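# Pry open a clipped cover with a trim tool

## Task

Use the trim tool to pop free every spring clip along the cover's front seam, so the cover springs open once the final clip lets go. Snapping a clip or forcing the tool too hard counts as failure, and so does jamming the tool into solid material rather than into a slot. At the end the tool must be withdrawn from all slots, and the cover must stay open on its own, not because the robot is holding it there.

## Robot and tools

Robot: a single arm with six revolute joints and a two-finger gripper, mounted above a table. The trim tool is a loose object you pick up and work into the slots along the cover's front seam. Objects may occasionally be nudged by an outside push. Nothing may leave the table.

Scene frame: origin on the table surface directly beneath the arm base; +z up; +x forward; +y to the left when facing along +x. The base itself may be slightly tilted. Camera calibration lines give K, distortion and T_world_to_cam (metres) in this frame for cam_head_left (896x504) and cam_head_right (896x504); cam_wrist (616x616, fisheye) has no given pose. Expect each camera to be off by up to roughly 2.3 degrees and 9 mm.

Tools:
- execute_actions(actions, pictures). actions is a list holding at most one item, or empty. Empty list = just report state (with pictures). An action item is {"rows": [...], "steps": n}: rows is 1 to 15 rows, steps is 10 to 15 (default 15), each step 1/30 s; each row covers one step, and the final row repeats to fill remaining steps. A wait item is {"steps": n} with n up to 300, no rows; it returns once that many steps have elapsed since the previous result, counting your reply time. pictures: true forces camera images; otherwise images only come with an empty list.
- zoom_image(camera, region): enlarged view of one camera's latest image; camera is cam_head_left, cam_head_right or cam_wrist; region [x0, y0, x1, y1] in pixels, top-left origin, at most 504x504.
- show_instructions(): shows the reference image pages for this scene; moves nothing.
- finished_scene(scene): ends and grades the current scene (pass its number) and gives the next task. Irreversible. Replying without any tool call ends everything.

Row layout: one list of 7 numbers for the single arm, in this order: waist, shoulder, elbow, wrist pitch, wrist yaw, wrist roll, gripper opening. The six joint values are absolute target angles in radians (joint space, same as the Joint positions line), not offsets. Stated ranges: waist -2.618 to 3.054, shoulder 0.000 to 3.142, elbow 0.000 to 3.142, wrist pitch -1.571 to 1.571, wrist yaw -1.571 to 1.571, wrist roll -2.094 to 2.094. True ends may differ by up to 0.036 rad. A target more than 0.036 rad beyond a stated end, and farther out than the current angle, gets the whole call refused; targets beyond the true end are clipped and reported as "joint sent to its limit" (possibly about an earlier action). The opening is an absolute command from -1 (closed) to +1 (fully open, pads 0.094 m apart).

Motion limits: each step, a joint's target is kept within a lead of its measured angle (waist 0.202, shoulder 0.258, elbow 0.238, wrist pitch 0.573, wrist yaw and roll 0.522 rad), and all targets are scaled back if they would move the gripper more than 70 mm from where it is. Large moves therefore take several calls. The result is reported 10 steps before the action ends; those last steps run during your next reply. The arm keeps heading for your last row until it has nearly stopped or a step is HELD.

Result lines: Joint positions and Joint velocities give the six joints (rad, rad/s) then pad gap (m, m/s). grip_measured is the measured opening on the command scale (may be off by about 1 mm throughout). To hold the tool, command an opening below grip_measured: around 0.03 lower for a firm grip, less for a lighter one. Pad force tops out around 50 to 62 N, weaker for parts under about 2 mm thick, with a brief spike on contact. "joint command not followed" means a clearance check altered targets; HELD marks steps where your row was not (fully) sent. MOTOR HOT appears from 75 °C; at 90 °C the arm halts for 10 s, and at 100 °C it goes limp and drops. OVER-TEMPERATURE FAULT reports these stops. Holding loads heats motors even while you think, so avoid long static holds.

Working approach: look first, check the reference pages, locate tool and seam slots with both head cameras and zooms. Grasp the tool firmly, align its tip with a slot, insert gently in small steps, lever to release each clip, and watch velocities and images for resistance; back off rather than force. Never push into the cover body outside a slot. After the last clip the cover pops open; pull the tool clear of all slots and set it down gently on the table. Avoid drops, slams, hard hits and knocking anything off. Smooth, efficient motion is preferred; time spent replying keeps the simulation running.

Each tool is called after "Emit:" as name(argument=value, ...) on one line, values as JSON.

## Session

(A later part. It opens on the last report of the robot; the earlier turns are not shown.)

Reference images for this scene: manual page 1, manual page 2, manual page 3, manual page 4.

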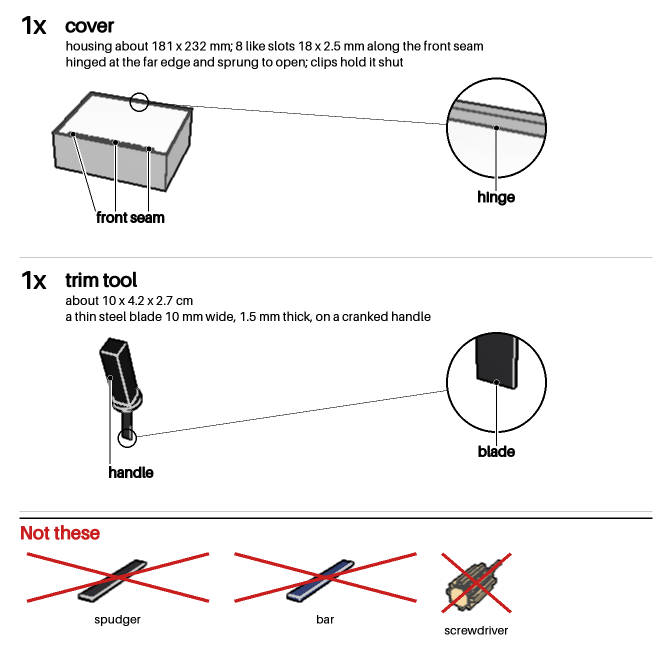

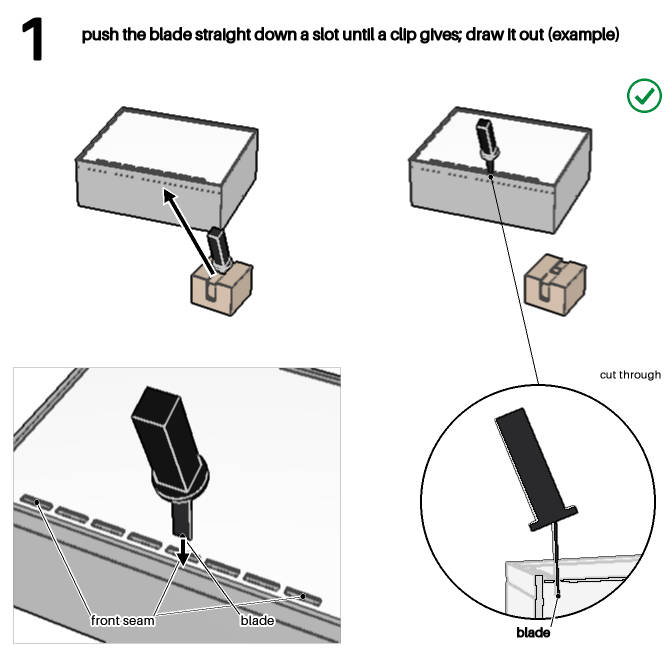

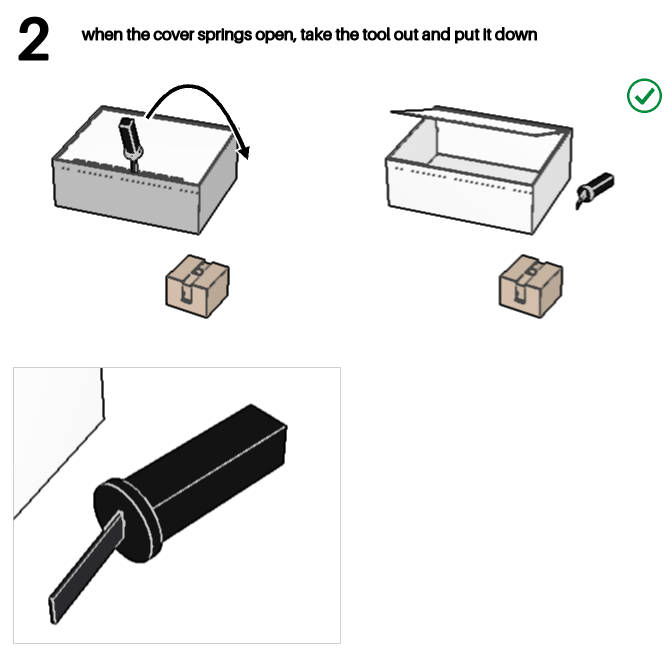

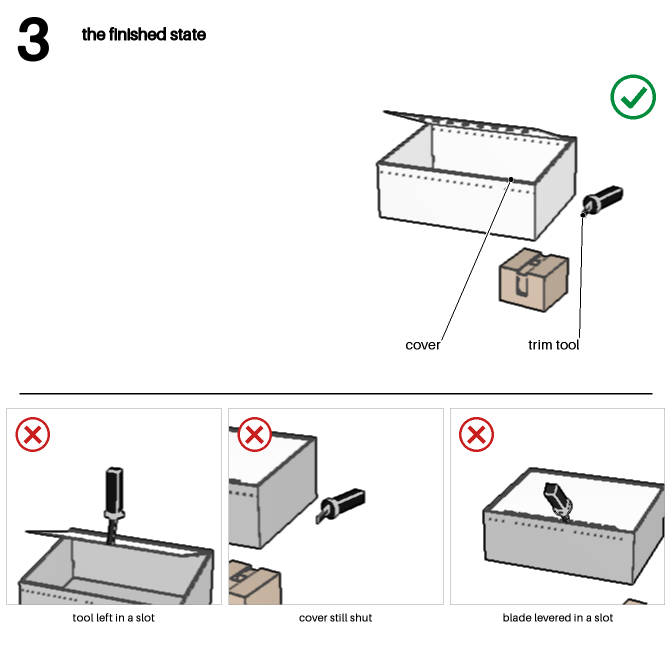

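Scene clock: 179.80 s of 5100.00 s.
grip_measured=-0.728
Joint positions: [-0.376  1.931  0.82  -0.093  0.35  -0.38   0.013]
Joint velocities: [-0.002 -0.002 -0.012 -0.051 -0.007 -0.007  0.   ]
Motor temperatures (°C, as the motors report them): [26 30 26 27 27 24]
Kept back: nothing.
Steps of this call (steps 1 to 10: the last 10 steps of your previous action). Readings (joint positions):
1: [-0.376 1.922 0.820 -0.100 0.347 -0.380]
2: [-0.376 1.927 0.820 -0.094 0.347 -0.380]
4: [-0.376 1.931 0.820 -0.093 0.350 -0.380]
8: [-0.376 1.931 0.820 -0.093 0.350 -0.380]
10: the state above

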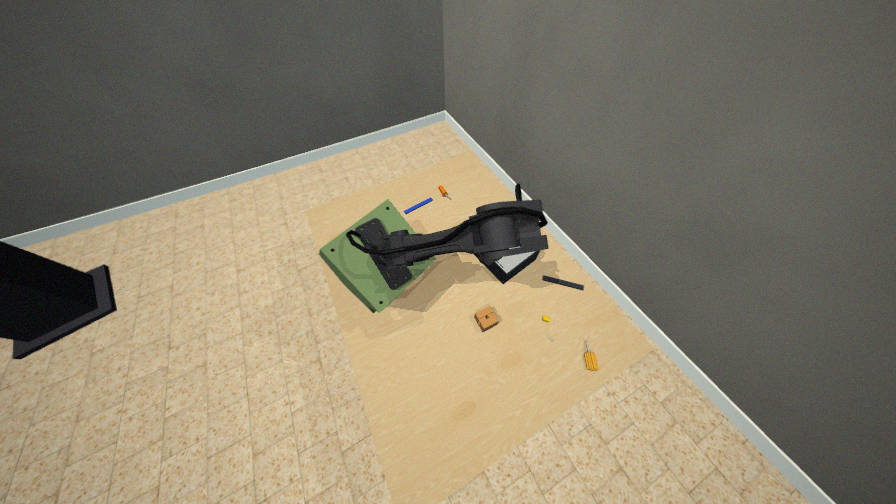

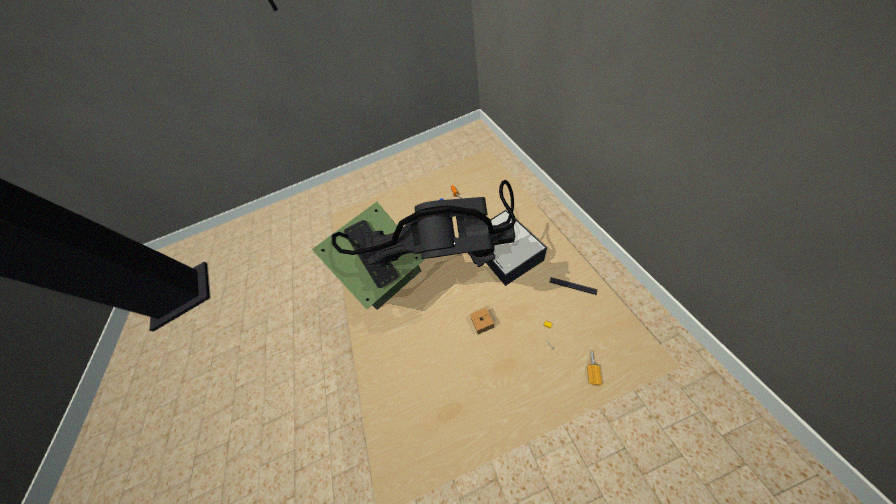

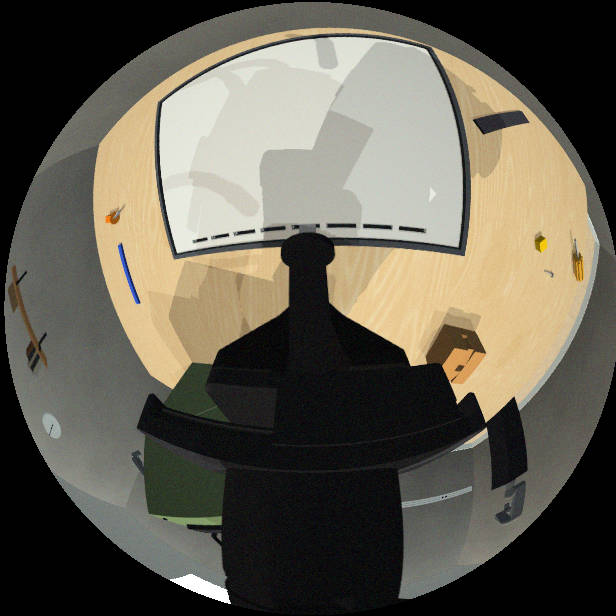

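Emit:
execute_actions(actions=[{"rows":[[-0.374,1.922,0.835,-0.105,0.352,-0.388,-0.77],[-0.373,1.916,0.835,-0.111,0.352,-0.388,-0.77],[-0.372,1.911,0.835,-0.116,0.352,-0.388,-0.77],[-0.371,1.906,0.835,-0.121,0.352,-0.388,-0.77],[-0.370,1.901,0.835,-0.126,0.352,-0.388,-0.77],[-0.369,1.896,0.835,-0.131,0.352,-0.388,-0.77],[-0.368,1.891,0.835,-0.136,0.352,-0.388,-0.77],[-0.367,1.886,0.835,-0.141,0.352,-0.388,-0.77],[-0.366,1.881,0.835,-0.146,0.352,-0.388,-0.77],[-0.365,1.876,0.835,-0.151,0.352,-0.388,-0.77],[-0.365,1.870,0.835,-0.157,0.352,-0.388,-0.77],[-0.365,1.864,0.835,-0.163,0.352,-0.388,-0.77],[-0.365,1.856,0.835,-0.170,0.352,-0.388,-0.77],[-0.365,1.848,0.835,-0.177,0.352,-0.388,-0.77],[-0.365,1.840,0.835,-0.184,0.352,-0.388,-0.77]],"steps":15}])

Emit:
execute_actions(actions=[{"rows":[[-0.375,1.835,0.835,-0.188,0.345,-0.40,-0.77],[-0.39,1.828,0.835,-0.192,0.335,-0.415,-0.77],[-0.405,1.820,0.835,-0.196,0.325,-0.43,-0.77],[-0.42,1.812,0.835,-0.200,0.315,-0.445,-0.77],[-0.435,1.804,0.835,-0.203,0.303,-0.46,-0.77],[-0.447,1.796,0.835,-0.206,0.292,-0.47,-0.77],[-0.452,1.790,0.835,-0.208,0.283,-0.475,-0.77]],"steps":15}])

Emit:
execute_actions(actions=[{"steps":12}], pictures=true)

Emit:
zoom_image(camera="cam_wrist", region=[260, 190, 360, 250])

Scene clock: 181.23 s of 5100.00 s.
grip_measured=-0.728
Joint positions: [-0.376  1.925  0.82  -0.096  0.35  -0.38   0.013]
Joint velocities: [-0.012 -0.032 -0.007 -0.051 -0.022  0.007 -0.   ]
Motor temperatures (°C, as the motors report them): [26 30 26 27 27 24]
Steps of this call (steps 1 to 30: the robot went on to your last target; steps 31 to 38: nothing new was sent; steps 39 to 43: the first 5 steps of this action). Readings (joint positions):
39: [-0.376 1.930 0.820 -0.094 0.350 -0.380]
40: [-0.376 1.929 0.820 -0.094 0.350 -0.380]
42: [-0.376 1.926 0.820 -0.095 0.350 -0.380]
43: the state above

Scene clock: 181.73 s of 5100.00 s.
grip_measured=-0.728
Joint positions: [-0.4    1.837  0.82  -0.172  0.334 -0.411  0.013]
Joint velocities: [-0.383 -0.256  0.007 -0.11  -0.168 -0.286 -0.001]
Motor temperatures (°C, as the motors report them): [26 30 26 27 27 24]
Steps of this call (steps 1 to 10: the last 10 steps of your previous action; steps 11 to 15: the first 5 steps of this action). Readings (joint positions):
11: [-0.376 1.869 0.820 -0.156 0.345 -0.385]
12: [-0.377 1.862 0.820 -0.162 0.344 -0.389]
14: [-0.388 1.846 0.820 -0.169 0.339 -0.402]
15: the state above

Scene clock: 182.13 s of 5100.00 s.
grip_measured=-0.728
Joint positions: [-0.456  1.804  0.82  -0.188  0.303 -0.461  0.013]
Joint velocities: [-0.002  0.002  0.007 -0.007 -0.022 -0.066 -0.   ]
Motor temperatures (°C, as the motors report them): [26 30 26 27 27 24]
Kept back: nothing.
Steps of this call (steps 1 to 10: the last 10 steps of your previous action; steps 11 to 12: the robot went on to your last target). Readings (joint positions):
1: [-0.414 1.828 0.820 -0.175 0.328 -0.421]
2: [-0.429 1.820 0.820 -0.178 0.323 -0.430]
4: [-0.450 1.808 0.820 -0.181 0.318 -0.442]
8: [-0.456 1.804 0.820 -0.184 0.308 -0.455]
12: the state above

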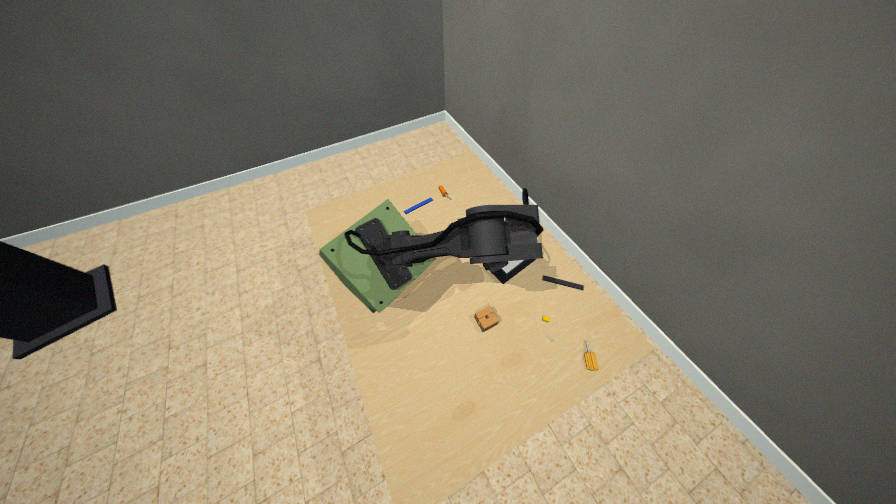

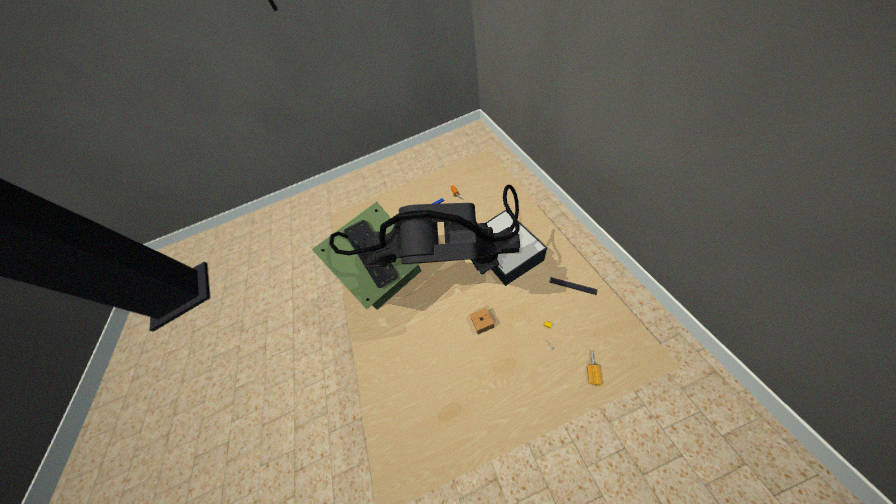

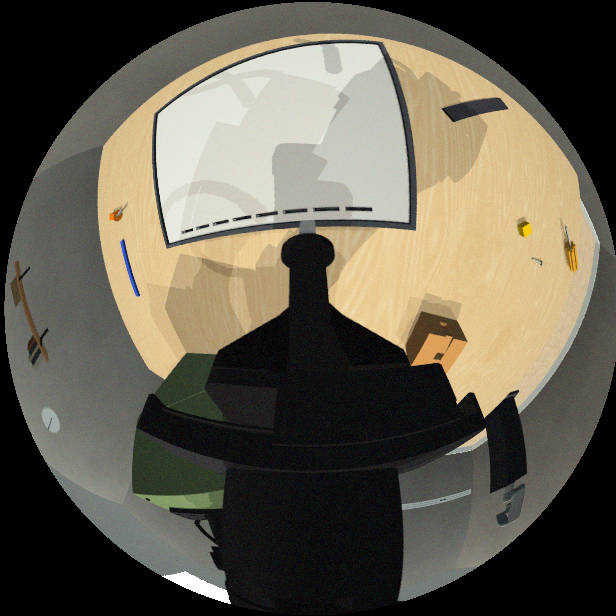

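Region (260, 190, 360, 250) of cam_wrist's 616x616 image, scaled by 5.040, with more detail than that image has; it fills the top 302 rows of this view, and the rest is white.

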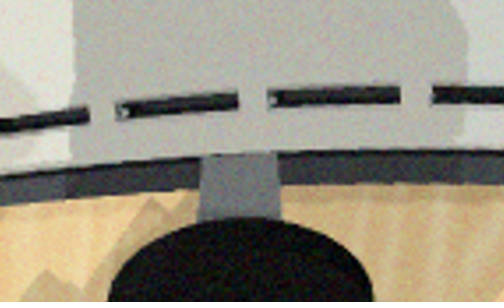

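Emit:
execute_actions(actions=[{"rows":[[-0.440,1.790,0.835,-0.175,0.283,-0.475,-0.77],[-0.432,1.790,0.835,-0.160,0.283,-0.475,-0.77],[-0.428,1.790,0.835,-0.150,0.283,-0.475,-0.77]],"steps":15}])

Emit:
execute_actions(actions=[{"steps":12}], pictures=true)

Emit:
zoom_image(camera="cam_wrist", region=[260, 190, 360, 250])

Scene clock: 183.40 s of 5100.00 s.
grip_measured=-0.728
Joint positions: [-0.45   1.804  0.82  -0.178  0.3   -0.465  0.013]
Joint velocities: [ 0.081 -0.007 -0.002  0.095  0.037  0.007 -0.001]
Motor temperatures (°C, as the motors report them): [26 30 26 27 27 24]
Steps of this call (steps 1 to 30: the robot went on to your last target; steps 31 to 33: nothing new was sent; steps 34 to 38: the first 5 steps of this action). Readings (joint positions):
34: [-0.456 1.804 0.820 -0.191 0.300 -0.465]
35: [-0.456 1.804 0.820 -0.189 0.300 -0.465]
37: [-0.452 1.804 0.820 -0.182 0.300 -0.465]
38: the state above

Scene clock: 183.80 s of 5100.00 s.
grip_measured=-0.728
Joint positions: [-0.445  1.804  0.82  -0.167  0.299 -0.465  0.013]
Joint velocities: [-0.007  0.002 -0.022 -0.037 -0.007 -0.051 -0.001]
Motor temperatures (°C, as the motors report them): [26 30 26 27 27 24]
Kept back: nothing.
Steps of this call (steps 1 to 10: the last 10 steps of your previous action; steps 11 to 12: the robot went on to your last target). Readings (joint positions):
1: [-0.447 1.804 0.820 -0.176 0.300 -0.465]
2: [-0.446 1.804 0.820 -0.174 0.299 -0.465]
4: [-0.445 1.804 0.820 -0.171 0.299 -0.465]
8: [-0.445 1.804 0.820 -0.168 0.299 -0.465]
12: the state above

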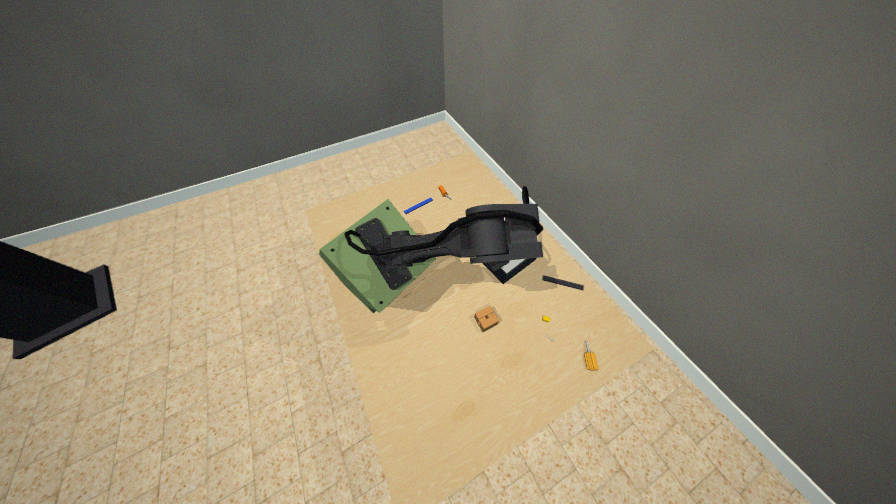

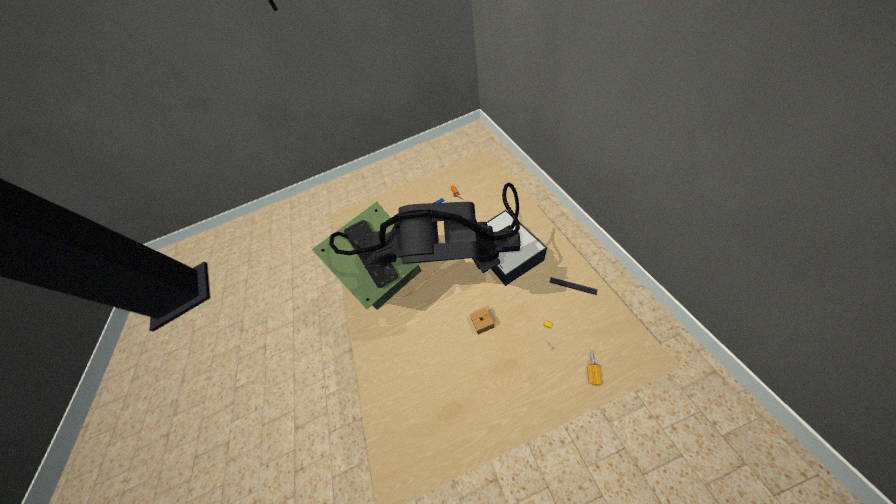

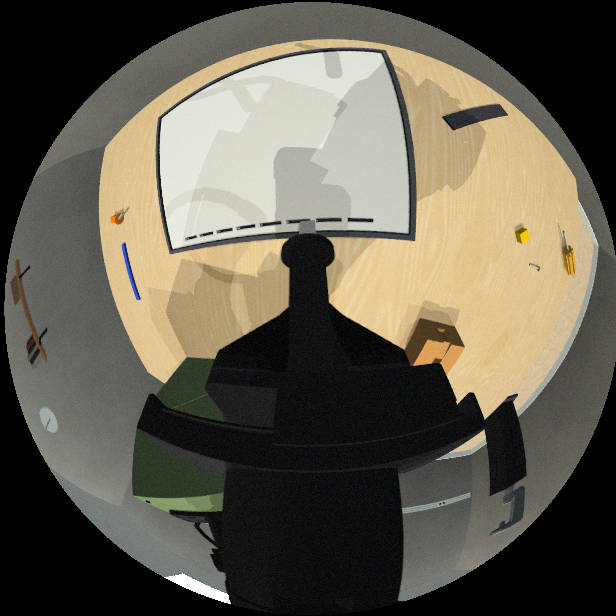

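Region (260, 190, 360, 250) of cam_wrist's 616x616 image, scaled by 5.040, with more detail than that image has; it fills the top 302 rows of this view, and the rest is white.

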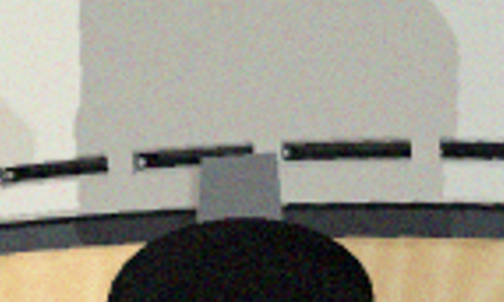

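Emit:
execute_actions(actions=[{"rows":[[-0.432,1.836,0.835,-0.148,0.283,-0.475,-0.77],[-0.432,1.836,0.835,-0.145,0.283,-0.475,-0.77],[-0.432,1.834,0.835,-0.142,0.283,-0.475,-0.77],[-0.432,1.834,0.835,-0.139,0.283,-0.475,-0.77],[-0.432,1.835,0.835,-0.136,0.283,-0.475,-0.77],[-0.432,1.836,0.835,-0.133,0.283,-0.475,-0.77],[-0.432,1.837,0.835,-0.130,0.283,-0.475,-0.77],[-0.432,1.837,0.835,-0.128,0.283,-0.475,-0.77]],"steps":15}])

Emit:
execute_actions(actions=[{"steps":12}], pictures=true)

Emit:
zoom_image(camera="cam_wrist", region=[260, 190, 360, 250])

Scene clock: 184.80 s of 5100.00 s.
grip_measured=-0.728
Joint positions: [-0.445  1.818  0.82  -0.161  0.299 -0.465  0.013]
Joint velocities: [-0.007  0.046 -0.007  0.051  0.007 -0.066 -0.   ]
Motor temperatures (°C, as the motors report them): [26 30 26 27 27 24]
Steps of this call (steps 1 to 25: the robot went on to your last target; steps 26 to 30: the first 5 steps of this action). Readings (joint positions):
26: [-0.445 1.806 0.820 -0.166 0.299 -0.465]
27: [-0.445 1.809 0.820 -0.163 0.299 -0.465]
29: [-0.445 1.815 0.820 -0.162 0.299 -0.465]
30: the state above

Scene clock: 185.20 s of 5100.00 s.
grip_measured=-0.728
Joint positions: [-0.445  1.821  0.82  -0.146  0.299 -0.465  0.013]
Joint velocities: [-0.027 -0.022 -0.002 -0.037 -0.007  0.007 -0.001]
Motor temperatures (°C, as the motors report them): [26 30 26 27 27 24]
Kept back: nothing.
Steps of this call (steps 1 to 10: the last 10 steps of your previous action; steps 11 to 12: the robot went on to your last target). Readings (joint positions):
1: [-0.445 1.820 0.820 -0.160 0.299 -0.465]
2: [-0.445 1.820 0.820 -0.158 0.299 -0.465]
4: [-0.445 1.821 0.820 -0.154 0.299 -0.465]
8: [-0.445 1.821 0.820 -0.148 0.299 -0.465]
12: the state above

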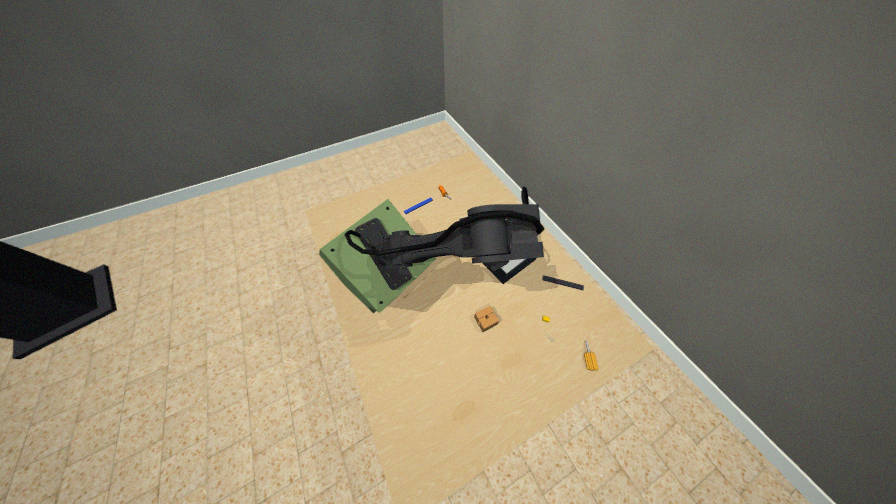

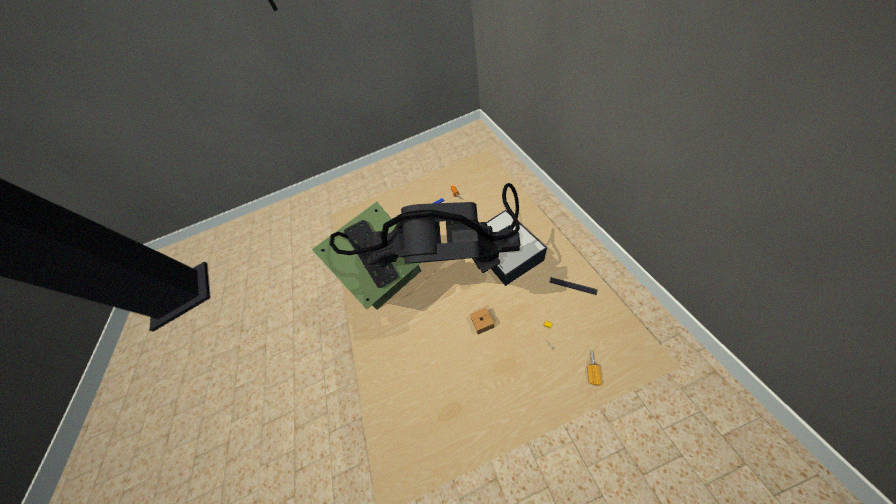

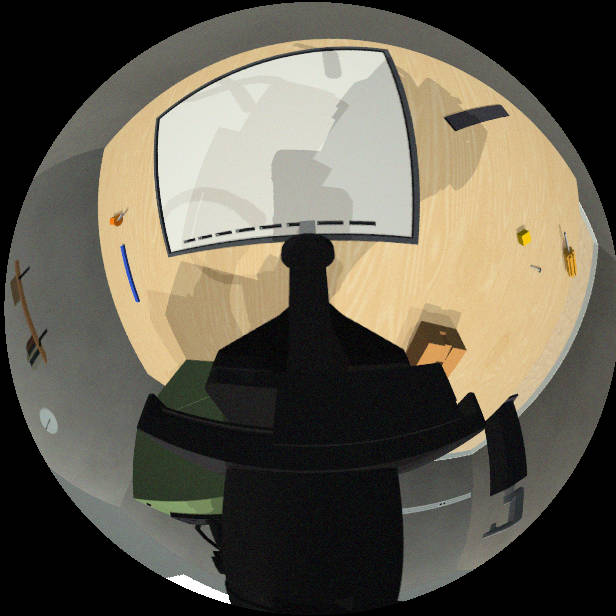

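Region (260, 190, 360, 250) of cam_wrist's 616x616 image, scaled by 5.040, with more detail than that image has; it fills the top 302 rows of this view, and the rest is white.

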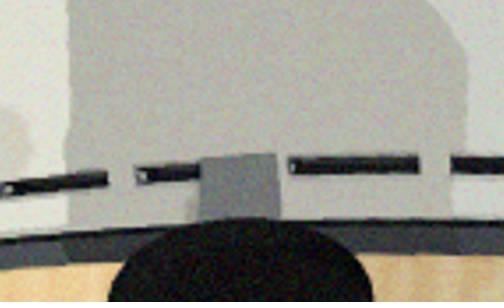

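Emit:
execute_actions(actions=[{"rows":[[-0.422,1.821,0.835,-0.146,0.283,-0.475,-0.77],[-0.415,1.821,0.835,-0.146,0.283,-0.475,-0.77],[-0.411,1.821,0.835,-0.146,0.283,-0.475,-0.77]],"steps":15}])

Emit:
execute_actions(actions=[{"steps":12}], pictures=true)

Emit:
zoom_image(camera="cam_wrist", region=[260, 190, 360, 250])

Scene clock: 185.97 s of 5100.00 s.
grip_measured=-0.728
Joint positions: [-0.432  1.821  0.82  -0.145  0.299 -0.465  0.013]
Joint velocities: [ 0.1   -0.007 -0.012  0.051  0.022  0.066  0.001]
Motor temperatures (°C, as the motors report them): [26 30 26 27 27 24]
Steps of this call (steps 1 to 18: the robot went on to your last target; steps 19 to 23: the first 5 steps of this action). Readings (joint positions):
19: [-0.445 1.821 0.820 -0.145 0.299 -0.465]
20: [-0.443 1.821 0.820 -0.145 0.299 -0.465]
22: [-0.436 1.821 0.820 -0.145 0.299 -0.465]
23: the state above

Scene clock: 186.37 s of 5100.00 s.
grip_measured=-0.728
Joint positions: [-0.427  1.821  0.82  -0.145  0.299 -0.465  0.013]
Joint velocities: [-0.007 -0.007  0.002 -0.007 -0.081 -0.081  0.   ]
Motor temperatures (°C, as the motors report them): [26 30 26 27 27 24]
Kept back: nothing.
Steps of this call (steps 1 to 10: the last 10 steps of your previous action; steps 11 to 12: the robot went on to your last target). Readings (joint positions):
1: [-0.430 1.821 0.820 -0.145 0.299 -0.465]
2: [-0.428 1.821 0.820 -0.145 0.299 -0.465]
4: [-0.427 1.821 0.820 -0.145 0.299 -0.465]
8: [-0.427 1.821 0.820 -0.145 0.299 -0.465]
12: the state above

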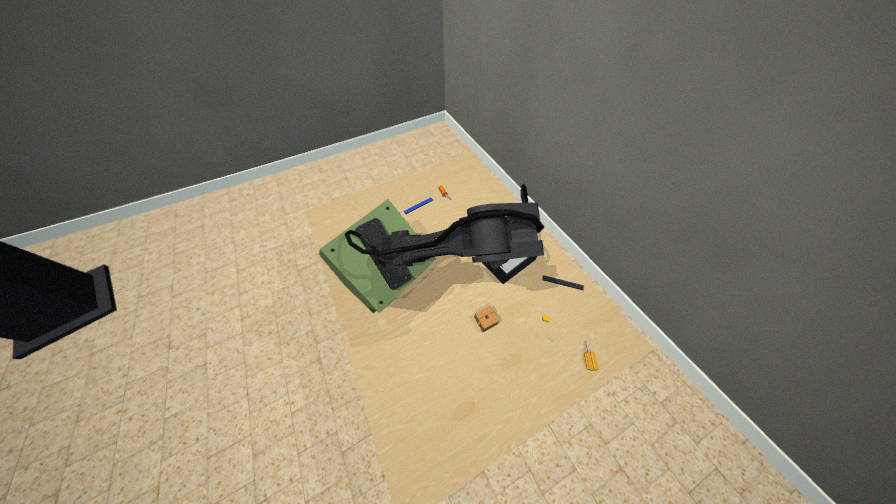

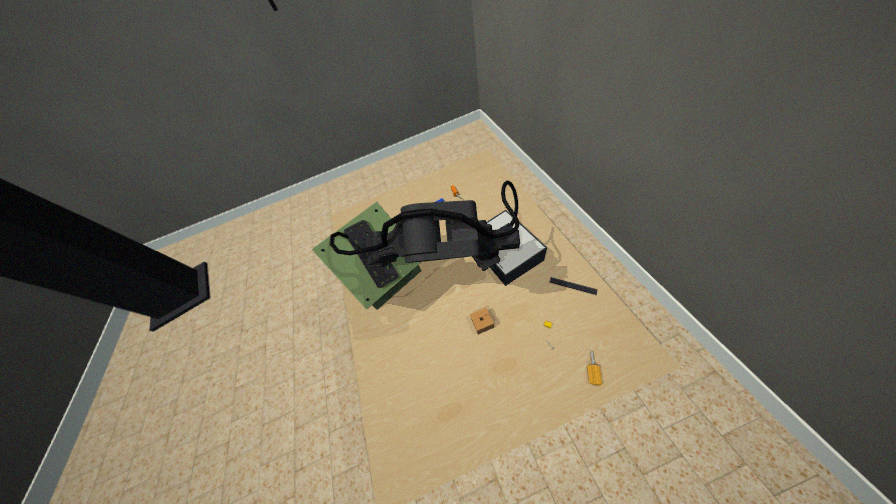

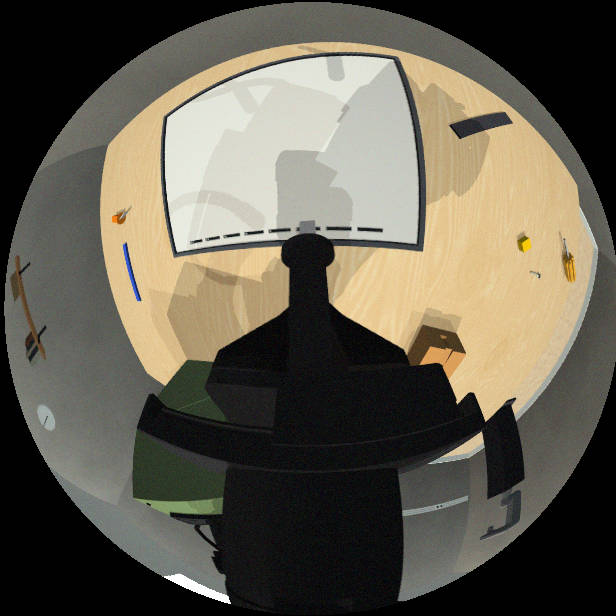

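Region (260, 190, 360, 250) of cam_wrist's 616x616 image, scaled by 5.040, with more detail than that image has; it fills the top 302 rows of this view, and the rest is white.

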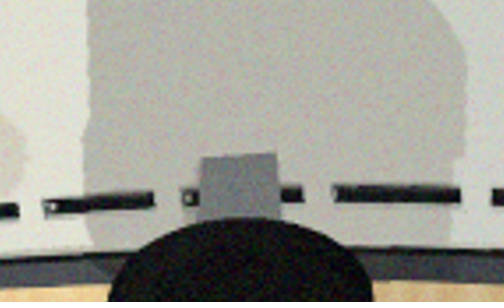

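Emit:
execute_actions(actions=[{"rows":[[-0.413,1.852,0.835,-0.165,0.283,-0.475,-0.77],[-0.413,1.852,0.835,-0.172,0.283,-0.475,-0.77],[-0.413,1.850,0.835,-0.175,0.283,-0.475,-0.77],[-0.413,1.843,0.835,-0.175,0.283,-0.475,-0.77]],"steps":15}])

Emit:
execute_actions(actions=[{"steps":12}], pictures=true)

Emit:
zoom_image(camera="cam_wrist", region=[260, 190, 360, 250])

Scene clock: 187.43 s of 5100.00 s.
grip_measured=-0.728
Joint positions: [-0.427  1.831  0.82  -0.153  0.299 -0.465  0.013]
Joint velocities: [ 0.002 -0.002  0.012 -0.095 -0.022 -0.037 -0.   ]
Motor temperatures (°C, as the motors report them): [26 30 26 27 27 24]
Steps of this call (steps 1 to 15: the robot went on to your last target; steps 16 to 27: nothing new was sent; steps 28 to 32: the first 5 steps of this action). Readings (joint positions):
28: [-0.427 1.822 0.820 -0.145 0.299 -0.465]
29: [-0.427 1.825 0.820 -0.145 0.299 -0.465]
31: [-0.427 1.830 0.820 -0.150 0.299 -0.465]
32: the state above

Scene clock: 187.83 s of 5100.00 s.
grip_measured=-0.728
Joint positions: [-0.427  1.831  0.82  -0.157  0.299 -0.465  0.013]
Joint velocities: [ 0.007 -0.012 -0.007  0.022  0.037 -0.037  0.   ]
Motor temperatures (°C, as the motors report them): [26 30 26 27 27 24]
Kept back: nothing.
Steps of this call (steps 1 to 10: the last 10 steps of your previous action; steps 11 to 12: the robot went on to your last target). Readings (joint positions):
1: [-0.427 1.831 0.820 -0.155 0.299 -0.465]
2: [-0.427 1.831 0.820 -0.155 0.299 -0.465]
4: [-0.427 1.831 0.820 -0.156 0.299 -0.465]
8: [-0.427 1.831 0.820 -0.157 0.299 -0.465]
12: the state above

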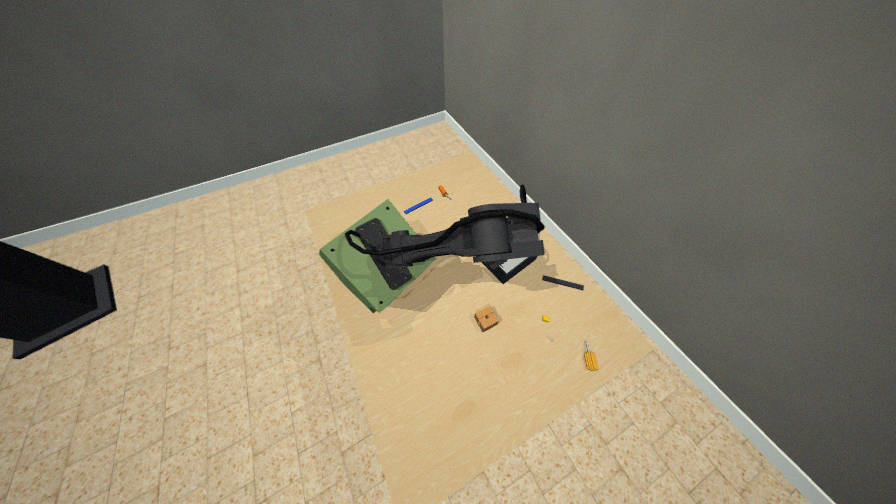

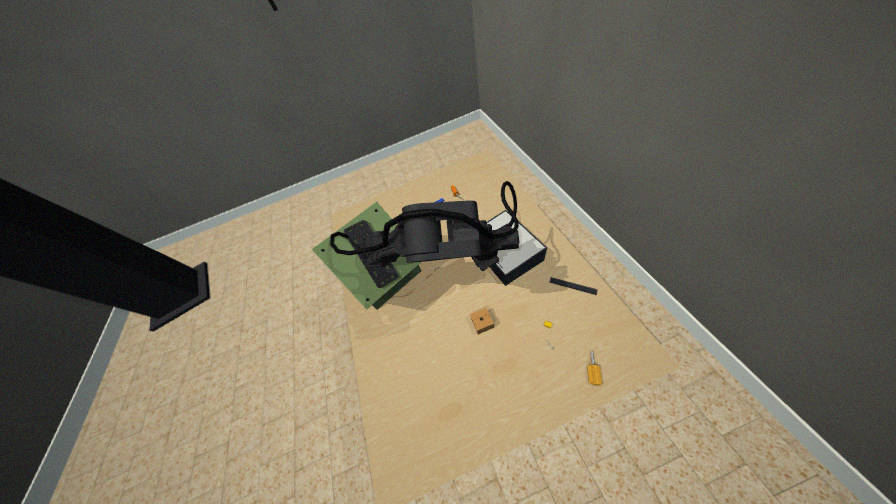

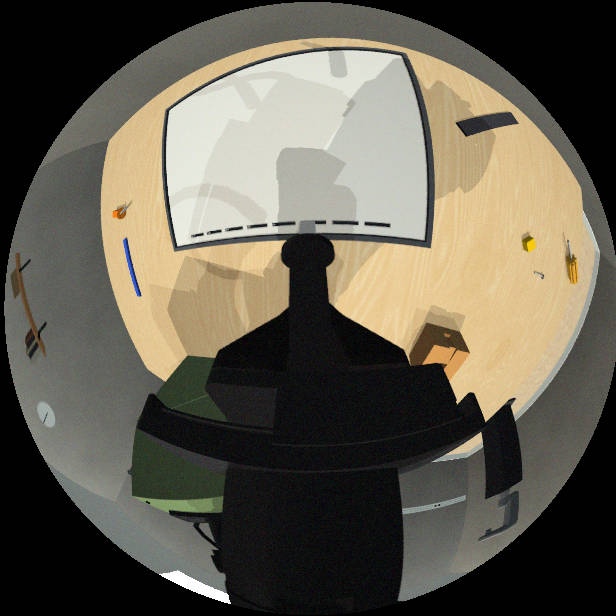

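Region (260, 190, 360, 250) of cam_wrist's 616x616 image, scaled by 5.040, with more detail than that image has; it fills the top 302 rows of this view, and the rest is white.

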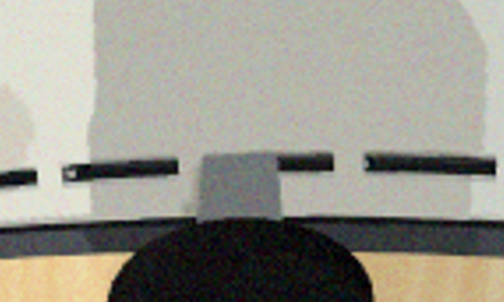

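Emit:
execute_actions(actions=[{"rows":[[-0.435,1.843,0.835,-0.145,0.283,-0.475,-0.77],[-0.440,1.843,0.835,-0.136,0.283,-0.475,-0.77],[-0.443,1.843,0.835,-0.130,0.283,-0.475,-0.77]],"steps":15}])

Emit:
execute_actions(actions=[{"steps":12}], pictures=true)

Emit:
zoom_image(camera="cam_wrist", region=[260, 190, 360, 250])

Scene clock: 189.43 s of 5100.00 s.
grip_measured=-0.728
Joint positions: [-0.436  1.831  0.82  -0.152  0.298 -0.465  0.013]
Joint velocities: [-0.081 -0.002  0.002  0.007 -0.066  0.066 -0.001]
Motor temperatures (°C, as the motors report them): [26 30 26 27 27 24]
Steps of this call (steps 1 to 15: the robot went on to your last target; steps 16 to 43: nothing new was sent; steps 44 to 48: the first 5 steps of this action). Readings (joint positions):
44: [-0.427 1.831 0.820 -0.157 0.299 -0.465]
45: [-0.428 1.831 0.820 -0.157 0.298 -0.465]
47: [-0.433 1.831 0.820 -0.154 0.298 -0.465]
48: the state above

Scene clock: 189.83 s of 5100.00 s.
grip_measured=-0.728
Joint positions: [-0.44   1.831  0.82  -0.147  0.298 -0.465  0.013]
Joint velocities: [ 0.007 -0.002 -0.007 -0.022 -0.007  0.037  0.   ]
Motor temperatures (°C, as the motors report them): [26 30 26 27 27 24]
Kept back: nothing.
Steps of this call (steps 1 to 10: the last 10 steps of your previous action; steps 11 to 12: the robot went on to your last target). Readings (joint positions):
1: [-0.438 1.831 0.820 -0.150 0.298 -0.465]
2: [-0.440 1.831 0.820 -0.150 0.298 -0.465]
4: [-0.440 1.831 0.820 -0.149 0.298 -0.465]
8: [-0.440 1.831 0.820 -0.147 0.298 -0.465]
12: the state above

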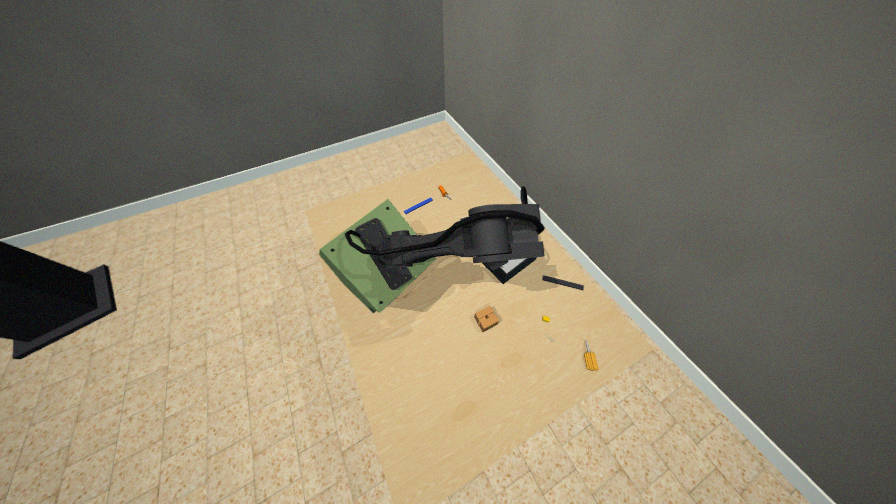

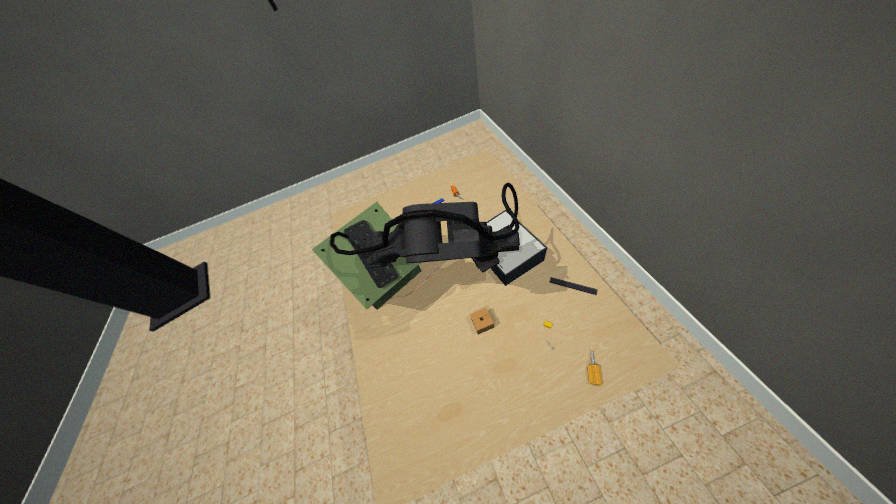

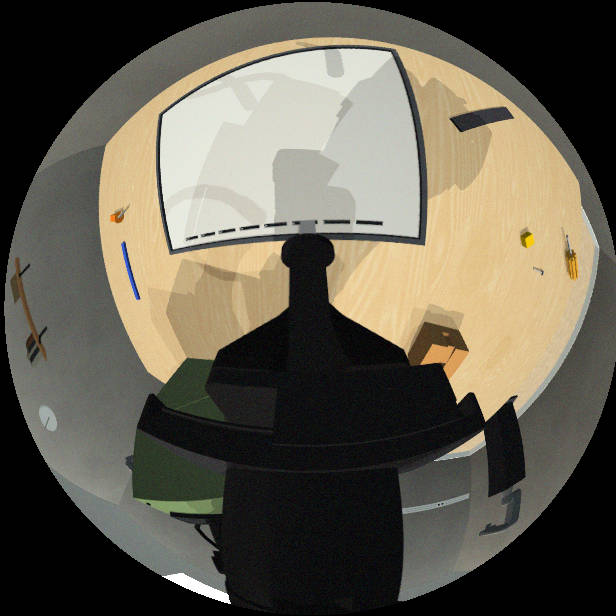

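Region (260, 190, 360, 250) of cam_wrist's 616x616 image, scaled by 5.040, with more detail than that image has; it fills the top 302 rows of this view, and the rest is white.

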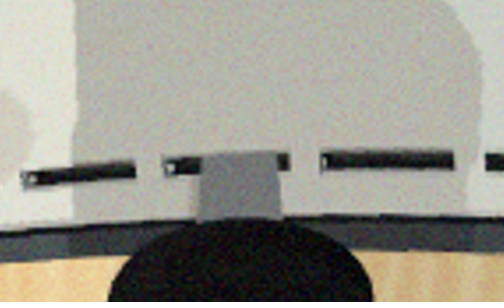

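Emit:
execute_actions(actions=[{"rows":[[-0.441,1.862,0.835,-0.128,0.283,-0.475,-0.77],[-0.441,1.862,0.835,-0.126,0.283,-0.475,-0.77],[-0.441,1.858,0.835,-0.124,0.283,-0.475,-0.77],[-0.441,1.856,0.835,-0.122,0.283,-0.475,-0.77]],"steps":15}])

Emit:
execute_actions(actions=[{"steps":12}], pictures=true)

Emit:
zoom_image(camera="cam_wrist", region=[260, 190, 360, 250])

Scene clock: 190.80 s of 5100.00 s.
grip_measured=-0.728
Joint positions: [-0.44   1.842  0.82  -0.142  0.298 -0.465  0.013]
Joint velocities: [-0.012  0.017 -0.007 -0.022 -0.022 -0.095 -0.   ]
Motor temperatures (°C, as the motors report them): [26 30 26 27 27 24]
Steps of this call (steps 1 to 15: the robot went on to your last target; steps 16 to 24: nothing new was sent; steps 25 to 29: the first 5 steps of this action). Readings (joint positions):
25: [-0.440 1.833 0.820 -0.146 0.298 -0.465]
26: [-0.440 1.835 0.820 -0.144 0.298 -0.465]
28: [-0.440 1.841 0.820 -0.143 0.298 -0.465]
29: the state above

Scene clock: 191.20 s of 5100.00 s.
grip_measured=-0.728
Joint positions: [-0.44   1.842  0.82  -0.139  0.298 -0.465  0.013]
Joint velocities: [ 0.007 -0.002 -0.007 -0.037 -0.095  0.037 -0.001]
Motor temperatures (°C, as the motors report them): [26 30 26 27 27 24]
Kept back: nothing.
Steps of this call (steps 1 to 10: the last 10 steps of your previous action; steps 11 to 12: the robot went on to your last target). Readings (joint positions):
1: [-0.440 1.842 0.820 -0.142 0.298 -0.465]
2: [-0.440 1.842 0.820 -0.141 0.298 -0.465]
4: [-0.440 1.842 0.820 -0.140 0.298 -0.465]
8: [-0.440 1.842 0.820 -0.139 0.298 -0.465]
12: the state above

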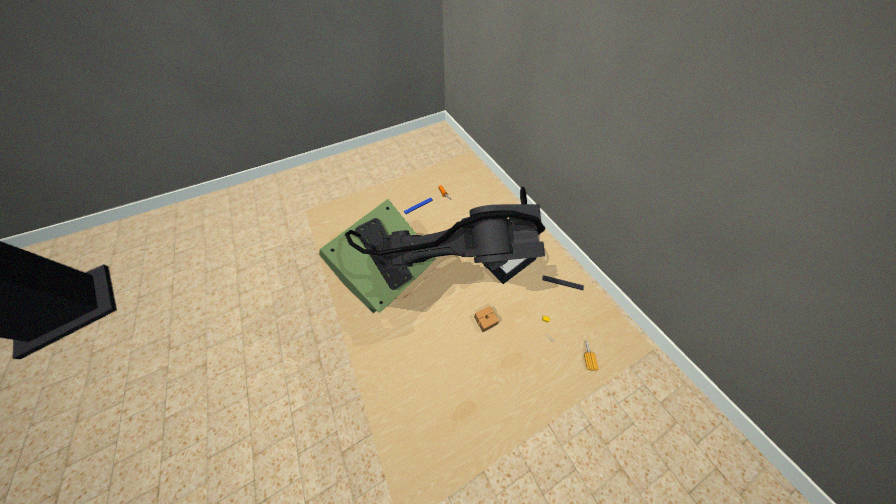

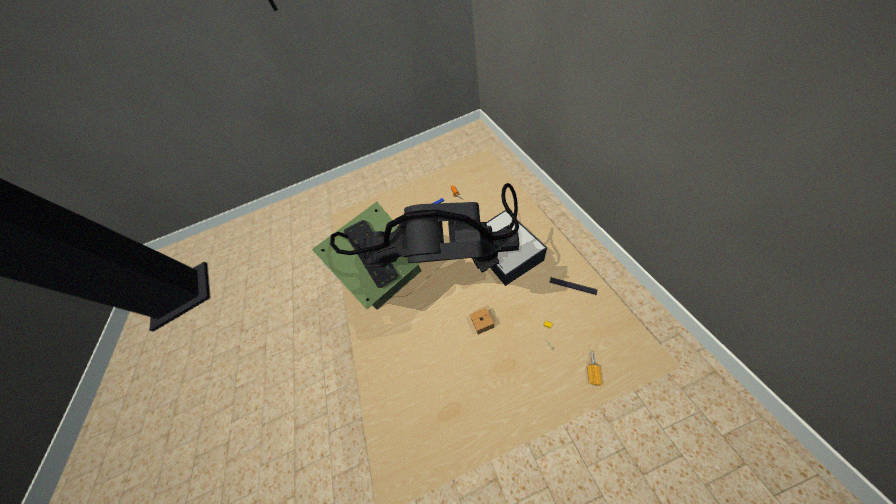

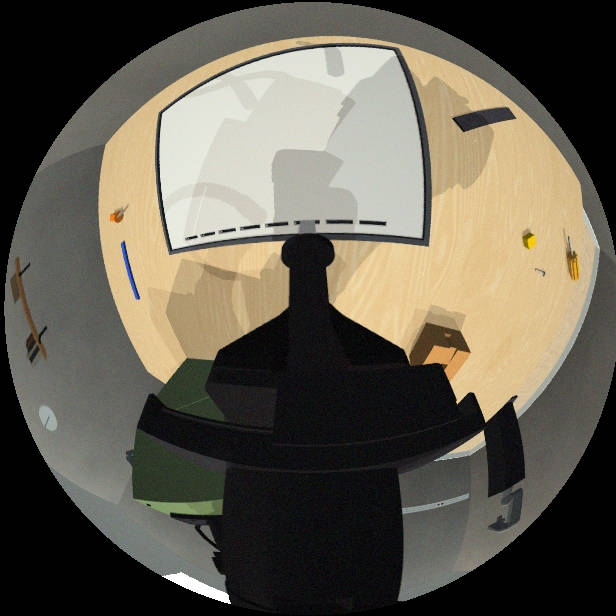

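Region (260, 190, 360, 250) of cam_wrist's 616x616 image, scaled by 5.040, with more detail than that image has; it fills the top 302 rows of this view, and the rest is white.

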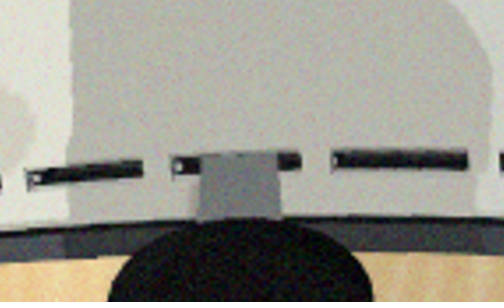

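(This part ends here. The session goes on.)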